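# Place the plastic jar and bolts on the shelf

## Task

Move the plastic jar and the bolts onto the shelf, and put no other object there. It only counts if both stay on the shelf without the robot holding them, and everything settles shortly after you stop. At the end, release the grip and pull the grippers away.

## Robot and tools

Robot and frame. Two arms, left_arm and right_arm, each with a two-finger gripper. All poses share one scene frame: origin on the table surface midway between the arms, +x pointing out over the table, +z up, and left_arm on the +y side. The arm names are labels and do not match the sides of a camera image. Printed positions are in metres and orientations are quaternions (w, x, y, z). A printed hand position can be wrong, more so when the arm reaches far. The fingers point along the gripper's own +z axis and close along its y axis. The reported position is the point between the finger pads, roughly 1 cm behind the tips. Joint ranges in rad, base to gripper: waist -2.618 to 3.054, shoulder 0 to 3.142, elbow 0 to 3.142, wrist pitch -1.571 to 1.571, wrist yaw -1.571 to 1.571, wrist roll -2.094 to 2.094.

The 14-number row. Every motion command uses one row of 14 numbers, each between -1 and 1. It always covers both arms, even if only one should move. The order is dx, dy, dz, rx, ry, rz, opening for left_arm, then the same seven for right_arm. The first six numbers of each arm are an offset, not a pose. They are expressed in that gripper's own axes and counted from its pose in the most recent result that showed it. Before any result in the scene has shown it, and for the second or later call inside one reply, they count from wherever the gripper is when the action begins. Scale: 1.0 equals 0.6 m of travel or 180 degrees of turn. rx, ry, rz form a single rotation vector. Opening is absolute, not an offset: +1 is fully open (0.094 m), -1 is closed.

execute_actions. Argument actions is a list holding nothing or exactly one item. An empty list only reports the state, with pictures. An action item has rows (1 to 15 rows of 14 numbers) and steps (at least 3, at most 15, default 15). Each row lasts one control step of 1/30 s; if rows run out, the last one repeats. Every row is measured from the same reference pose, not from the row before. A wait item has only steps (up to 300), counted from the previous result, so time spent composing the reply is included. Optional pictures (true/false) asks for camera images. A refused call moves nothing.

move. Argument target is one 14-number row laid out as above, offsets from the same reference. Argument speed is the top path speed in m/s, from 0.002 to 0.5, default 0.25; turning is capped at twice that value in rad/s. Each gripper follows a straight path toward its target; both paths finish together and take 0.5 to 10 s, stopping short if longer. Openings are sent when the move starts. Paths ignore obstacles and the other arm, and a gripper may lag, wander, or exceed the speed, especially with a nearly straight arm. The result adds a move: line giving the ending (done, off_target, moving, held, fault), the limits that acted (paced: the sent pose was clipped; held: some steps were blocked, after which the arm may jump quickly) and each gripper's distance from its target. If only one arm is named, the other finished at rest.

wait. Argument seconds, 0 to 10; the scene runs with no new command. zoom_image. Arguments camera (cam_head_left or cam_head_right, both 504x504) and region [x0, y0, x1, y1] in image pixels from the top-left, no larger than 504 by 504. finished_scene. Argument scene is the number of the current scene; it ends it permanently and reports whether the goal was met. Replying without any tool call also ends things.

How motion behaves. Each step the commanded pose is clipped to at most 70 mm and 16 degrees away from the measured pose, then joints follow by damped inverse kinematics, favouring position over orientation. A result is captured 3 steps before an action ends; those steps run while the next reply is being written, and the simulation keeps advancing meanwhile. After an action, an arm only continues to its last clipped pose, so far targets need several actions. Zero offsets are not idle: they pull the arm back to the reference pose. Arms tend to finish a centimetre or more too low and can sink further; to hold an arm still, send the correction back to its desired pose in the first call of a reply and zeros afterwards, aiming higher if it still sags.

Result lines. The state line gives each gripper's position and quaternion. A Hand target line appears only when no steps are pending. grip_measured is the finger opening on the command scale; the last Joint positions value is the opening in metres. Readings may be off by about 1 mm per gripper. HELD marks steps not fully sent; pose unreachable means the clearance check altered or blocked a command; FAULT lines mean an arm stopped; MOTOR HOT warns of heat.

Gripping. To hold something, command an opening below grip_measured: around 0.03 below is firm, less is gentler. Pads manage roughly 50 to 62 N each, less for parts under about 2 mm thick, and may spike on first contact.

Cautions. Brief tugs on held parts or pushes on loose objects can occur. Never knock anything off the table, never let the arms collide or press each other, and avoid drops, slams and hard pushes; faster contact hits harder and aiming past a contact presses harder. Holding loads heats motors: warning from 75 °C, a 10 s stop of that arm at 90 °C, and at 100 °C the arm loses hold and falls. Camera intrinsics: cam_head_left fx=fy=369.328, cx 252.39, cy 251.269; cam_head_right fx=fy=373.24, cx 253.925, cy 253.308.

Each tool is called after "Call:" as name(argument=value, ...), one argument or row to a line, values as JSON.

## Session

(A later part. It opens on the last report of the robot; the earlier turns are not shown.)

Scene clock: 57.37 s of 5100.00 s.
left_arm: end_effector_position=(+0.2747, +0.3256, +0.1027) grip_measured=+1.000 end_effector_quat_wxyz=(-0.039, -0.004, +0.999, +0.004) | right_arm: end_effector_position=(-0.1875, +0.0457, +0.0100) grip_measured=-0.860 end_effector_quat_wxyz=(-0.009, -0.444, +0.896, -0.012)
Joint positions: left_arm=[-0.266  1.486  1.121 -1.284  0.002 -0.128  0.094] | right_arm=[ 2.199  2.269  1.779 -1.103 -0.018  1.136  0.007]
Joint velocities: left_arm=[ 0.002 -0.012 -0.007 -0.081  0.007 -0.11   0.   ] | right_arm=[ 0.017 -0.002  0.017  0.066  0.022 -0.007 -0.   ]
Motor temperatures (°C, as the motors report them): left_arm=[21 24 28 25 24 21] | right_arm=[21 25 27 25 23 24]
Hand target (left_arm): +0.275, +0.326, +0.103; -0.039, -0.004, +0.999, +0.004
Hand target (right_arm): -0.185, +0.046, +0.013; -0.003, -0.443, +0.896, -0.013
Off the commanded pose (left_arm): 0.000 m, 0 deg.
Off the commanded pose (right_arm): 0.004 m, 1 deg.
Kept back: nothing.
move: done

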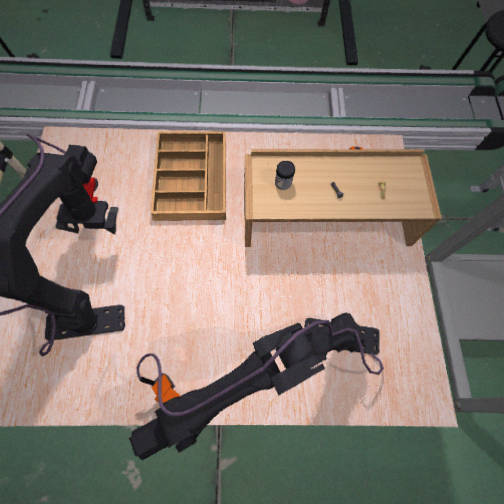

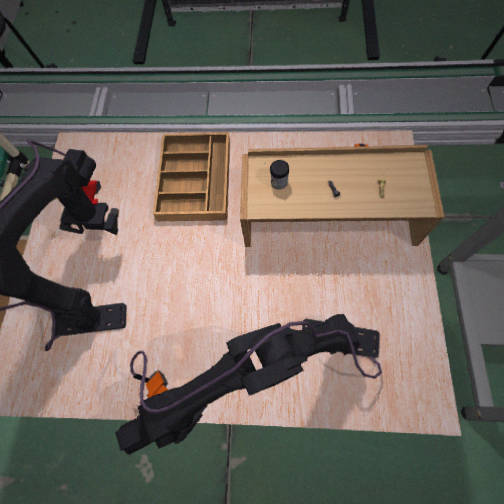

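d=(.345,-.19,.27): lx=-.06, ly=-.387.

Call:
move(
  target=[0,0,0,0,0,0,1,-0.1,-0.645,-0.45,0,0,0,-1],
)

Scene clock: 60.30 s of 5100.00 s.
left_arm: end_effector_position=(+0.2747, +0.3256, +0.1027) grip_measured=+1.000 end_effector_quat_wxyz=(-0.039, -0.004, +0.999, +0.004) | right_arm: end_effector_position=(+0.1593, -0.1223, +0.2811) grip_measured=-0.860 end_effector_quat_wxyz=(+0.158, -0.436, +0.881, +0.088)
Joint positions: left_arm=[-0.266  1.486  1.121 -1.284  0.002 -0.128  0.094] | right_arm=[ 1.108  1.319  1.663 -1.551 -0.     0.046  0.007]
Joint velocities: left_arm=[-0.017  0.017 -0.002 -0.037  0.007  0.007  0.   ] | right_arm=[-0.017  0.017  0.012  0.066 -0.007 -0.051 -0.001]
Motor temperatures (°C, as the motors report them): left_arm=[21 24 28 25 24 21] | right_arm=[21 25 27 25 23 24]
Hand target (left_arm): +0.275, +0.326, +0.103; -0.039, -0.004, +0.999, +0.004
Hand target (right_arm): +0.161, -0.124, +0.293; +0.178, -0.437, +0.877, +0.093
Off the commanded pose (left_arm): 0.000 m, 0 deg.
Off the commanded pose (right_arm): 0.011 m, 22 deg; orientation clipped at the last step of the last action.
joint sent to its limit (right arm) — the command would take joint 4 (wrist pitch) past its lower limit, so that joint was sent only as far as its limit.
Kept back: nothing.
move: off_target (right_arm); limits=paced

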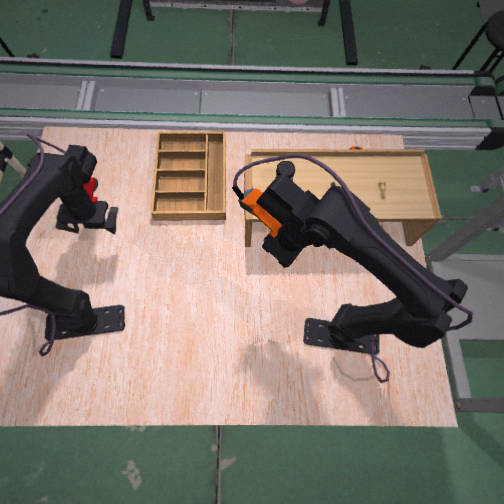

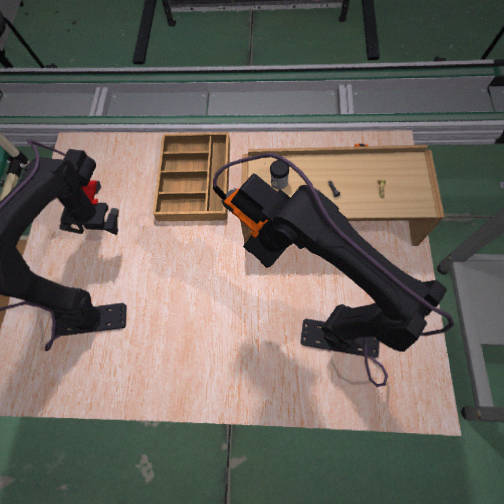

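Call:
move(
  target=[0,0,0,0,0,0,1,0.09,-0.575,0.05,0,0.115,0,-1],
)

Scene clock: 62.53 s of 5100.00 s.
left_arm: end_effector_position=(+0.2747, +0.3256, +0.1027) grip_measured=+1.000 end_effector_quat_wxyz=(-0.039, -0.004, +0.999, +0.004) | right_arm: end_effector_position=(+0.4145, -0.3641, +0.2182) grip_measured=-0.860 end_effector_quat_wxyz=(+0.085, -0.438, +0.894, -0.043)
Joint positions: left_arm=[-0.266  1.486  1.121 -1.284  0.002 -0.128  0.094] | right_arm=[ 0.049  1.964  2.131 -1.548 -0.015 -1.001  0.007]
Joint velocities: left_arm=[-0.007 -0.012  0.002 -0.022 -0.022  0.051  0.   ] | right_arm=[-0.017  0.007  0.007  0.022 -0.022 -0.022 -0.   ]
Motor temperatures (°C, as the motors report them): left_arm=[21 24 28 25 24 21] | right_arm=[21 25 27 25 23 24]
Hand target (left_arm): +0.275, +0.326, +0.103; -0.039, -0.004, +0.999, +0.004
Hand target (right_arm): +0.416, -0.366, +0.233; +0.100, -0.440, +0.891, -0.057
Off the commanded pose (left_arm): 0.000 m, 0 deg.
Off the commanded pose (right_arm): 0.011 m, 12 deg.
joint sent to its limit (right arm) — the command would take joint 4 (wrist pitch) past its lower limit, so that joint was sent only as far as its limit.
Kept back: nothing.
move: off_target (right_arm)

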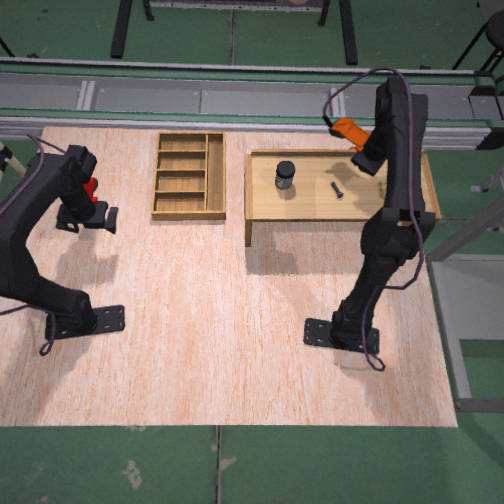

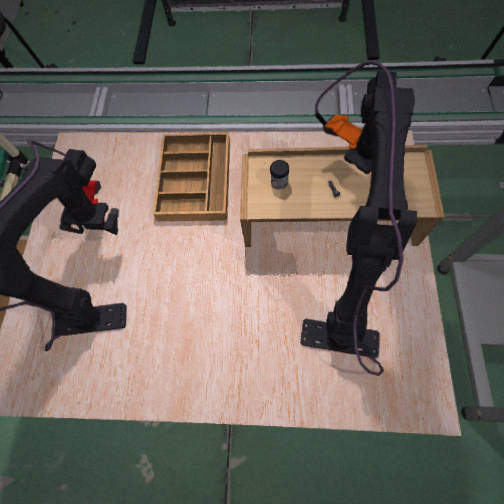

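Call:
move(
  target=[0,0,0,0,0,0,1,0.02,0.03,0.03,0,0,0,-1],
  speed=0.05,
)

Call:
move(
  target=[0,0,0,0,0,0,1,0,0,-0.01,0,0,0,0],
)

Call:
move(
  target=[0,0,0,0,0,0,1,0.1,0.15,-0.15,0,0,0,0],
)

Call:
move(
  target=[0,0,0,0,0,0,1,0,0.35,-0.05,0,0,0,0],
)

Scene clock: 63.63 s of 5100.00 s.
left_arm: end_effector_position=(+0.2747, +0.3256, +0.1027) grip_measured=+1.000 end_effector_quat_wxyz=(-0.039, -0.004, +0.999, +0.004) | right_arm: end_effector_position=(+0.3954, -0.3625, +0.1906) grip_measured=-0.860 end_effector_quat_wxyz=(+0.070, -0.439, +0.895, -0.034)
Joint positions: left_arm=[-0.266  1.486  1.121 -1.284  0.002 -0.128  0.094] | right_arm=[ 0.049  1.873  1.895 -1.438 -0.015 -1.003  0.007]
Joint velocities: left_arm=[ 0.012 -0.002 -0.002  0.007  0.066  0.066  0.   ] | right_arm=[-0.012 -0.002 -0.002 -0.007  0.051  0.022 -0.001]
Motor temperatures (°C, as the motors report them): left_arm=[21 24 28 25 24 21] | right_arm=[21 25 27 25 23 24]
Hand target (left_arm): +0.275, +0.326, +0.103; -0.039, -0.004, +0.999, +0.004
Hand target (right_arm): +0.396, -0.363, +0.197; +0.085, -0.438, +0.894, -0.042
Off the commanded pose (left_arm): 0.000 m, 0 deg.
Off the commanded pose (right_arm): 0.006 m, 2 deg.
Kept back: nothing.
move: done

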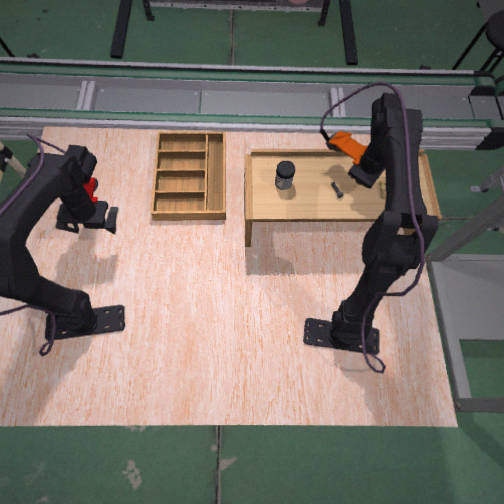

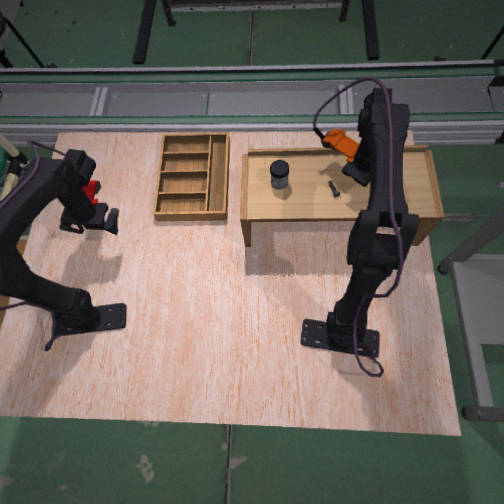

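Scene clock: 64.33 s of 5100.00 s.
left_arm: end_effector_position=(+0.2747, +0.3256, +0.1027) grip_measured=+1.000 end_effector_quat_wxyz=(-0.039, -0.004, +0.999, +0.004) | right_arm: end_effector_position=(+0.3987, -0.3644, +0.1924) grip_measured=-0.003 end_effector_quat_wxyz=(+0.074, -0.438, +0.895, -0.042)
Joint positions: left_arm=[-0.266  1.486  1.121 -1.284  0.002 -0.128  0.094] | right_arm=[ 0.049  1.872  1.899 -1.427 -0.005 -1.003  0.047]
Joint velocities: left_arm=[ 0.012 -0.002  0.007  0.081  0.022 -0.022  0.   ] | right_arm=[ 0.002  0.012  0.017 -0.037 -0.007 -0.037 -0.001]
Motor temperatures (°C, as the motors report them): left_arm=[21 24 28 25 24 21] | right_arm=[21 25 27 25 23 24]
Hand target (left_arm): +0.275, +0.326, +0.103; -0.039, -0.004, +0.999, +0.004
Hand target (right_arm): +0.394, -0.362, +0.197; +0.070, -0.439, +0.895, -0.034
Off the commanded pose (left_arm): 0.000 m, 0 deg.
Off the commanded pose (right_arm): 0.006 m, 1 deg.
Kept back: nothing.
move: done

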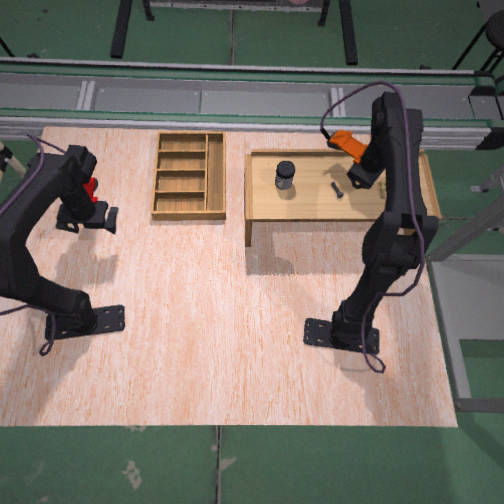

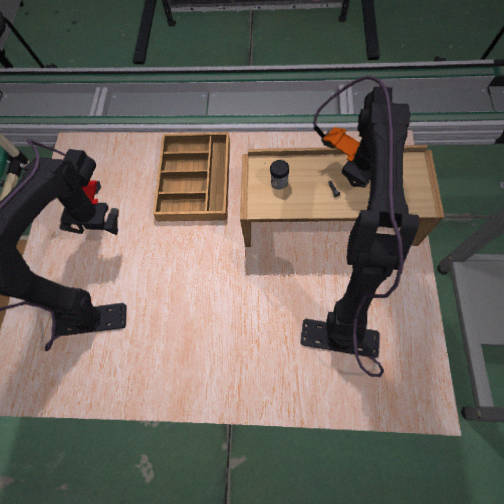

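Scene clock: 65.47 s of 5100.00 s.
left_arm: end_effector_position=(+0.2747, +0.3256, +0.1027) grip_measured=+1.000 end_effector_quat_wxyz=(-0.039, -0.004, +0.999, +0.004) | right_arm: end_effector_position=(+0.2806, -0.3535, +0.2685) grip_measured=-0.003 end_effector_quat_wxyz=(+0.132, -0.438, +0.886, -0.078)
Joint positions: left_arm=[-0.266  1.486  1.121 -1.284  0.002 -0.128  0.094] | right_arm=[ 0.049  1.389  1.677 -1.551 -0.005 -1.011  0.047]
Joint velocities: left_arm=[ 0.002 -0.002 -0.002 -0.007 -0.125  0.007  0.   ] | right_arm=[ 0.022 -0.007 -0.007 -0.022  0.037 -0.095  0.001]
Motor temperatures (°C, as the motors report them): left_arm=[21 24 28 25 24 21] | right_arm=[21 25 27 25 23 24]
Hand target (left_arm): +0.275, +0.326, +0.103; -0.039, -0.004, +0.999, +0.004
Hand target (right_arm): +0.278, -0.356, +0.265; +0.126, -0.436, +0.888, -0.075
Off the commanded pose (left_arm): 0.000 m, 0 deg.
Off the commanded pose (right_arm): 0.007 m, 8 deg.
joint sent to its limit (right arm) — the command would take joint 4 (wrist pitch) past its lower limit, so that joint was sent only as far as its limit.
Kept back: nothing.
move: off_target (right_arm)

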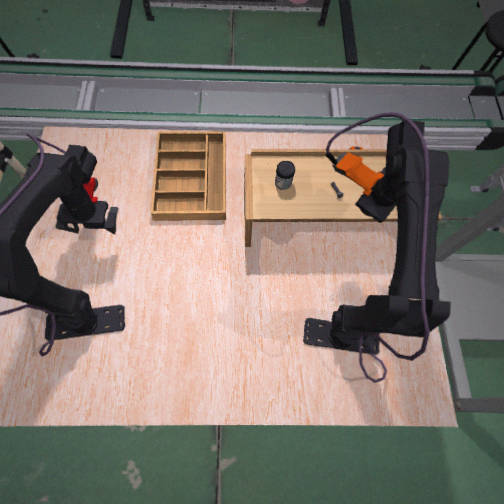

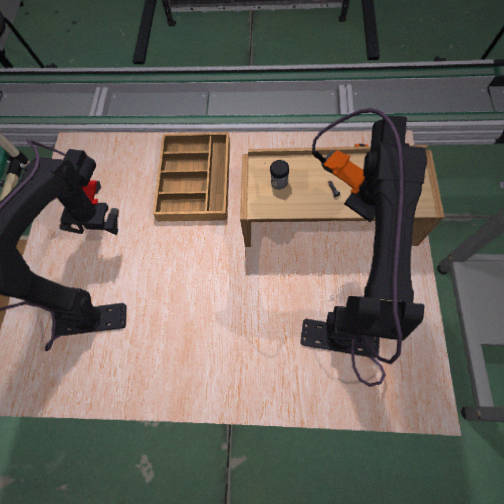

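Scene clock: 67.30 s of 5100.00 s.
left_arm: end_effector_position=(+0.2747, +0.3256, +0.1027) grip_measured=+1.000 end_effector_quat_wxyz=(-0.039, -0.004, +0.999, +0.004) | right_arm: end_effector_position=(+0.1071, -0.2204, +0.2468) grip_measured=-0.003 end_effector_quat_wxyz=(+0.230, -0.455, +0.858, +0.065)
Joint positions: left_arm=[-0.266  1.486  1.121 -1.284  0.002 -0.128  0.094] | right_arm=[ 1.174  0.796  1.244 -1.551  0.125  0.026  0.047]
Joint velocities: left_arm=[-0.007 -0.002  0.007  0.037 -0.081 -0.095  0.   ] | right_arm=[-0.002  0.007 -0.012 -0.037  0.037  0.037 -0.001]
Motor temperatures (°C, as the motors report them): left_arm=[21 24 28 25 24 21] | right_arm=[21 25 27 25 23 24]
Hand target (left_arm): +0.275, +0.326, +0.103; -0.039, -0.004, +0.999, +0.004
Hand target (right_arm): +0.106, -0.223, +0.245; +0.232, -0.454, +0.858, +0.061
Off the commanded pose (left_arm): 0.000 m, 0 deg.
Off the commanded pose (right_arm): 0.009 m, 20 deg; orientation clipped at the last step of the last action.
joint sent to its limit (right arm) — the command would take joint 4 (wrist pitch) past its lower limit, so that joint was sent only as far as its limit.
Kept back: nothing.
move: off_target (right_arm); limits=paced

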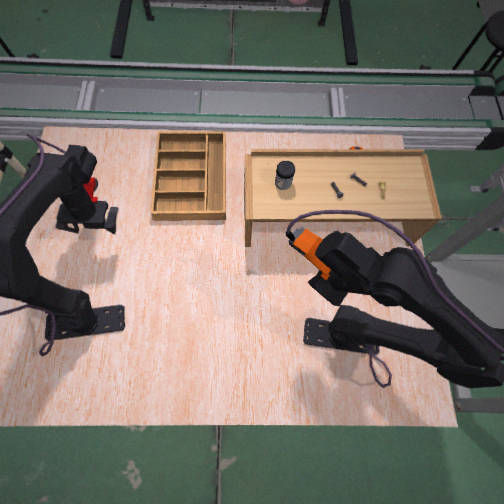

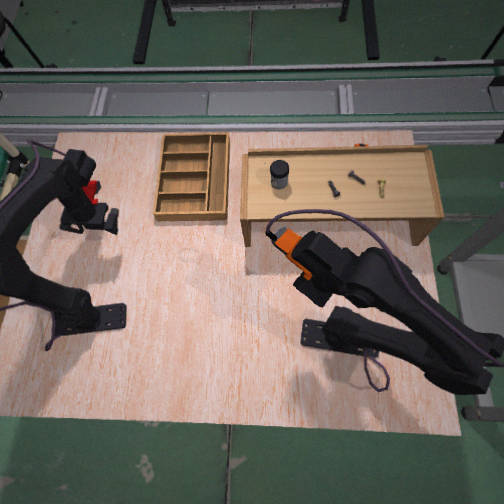

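Call:
finished_scene(
  scene=2,
)

The scene is finished: the task was done.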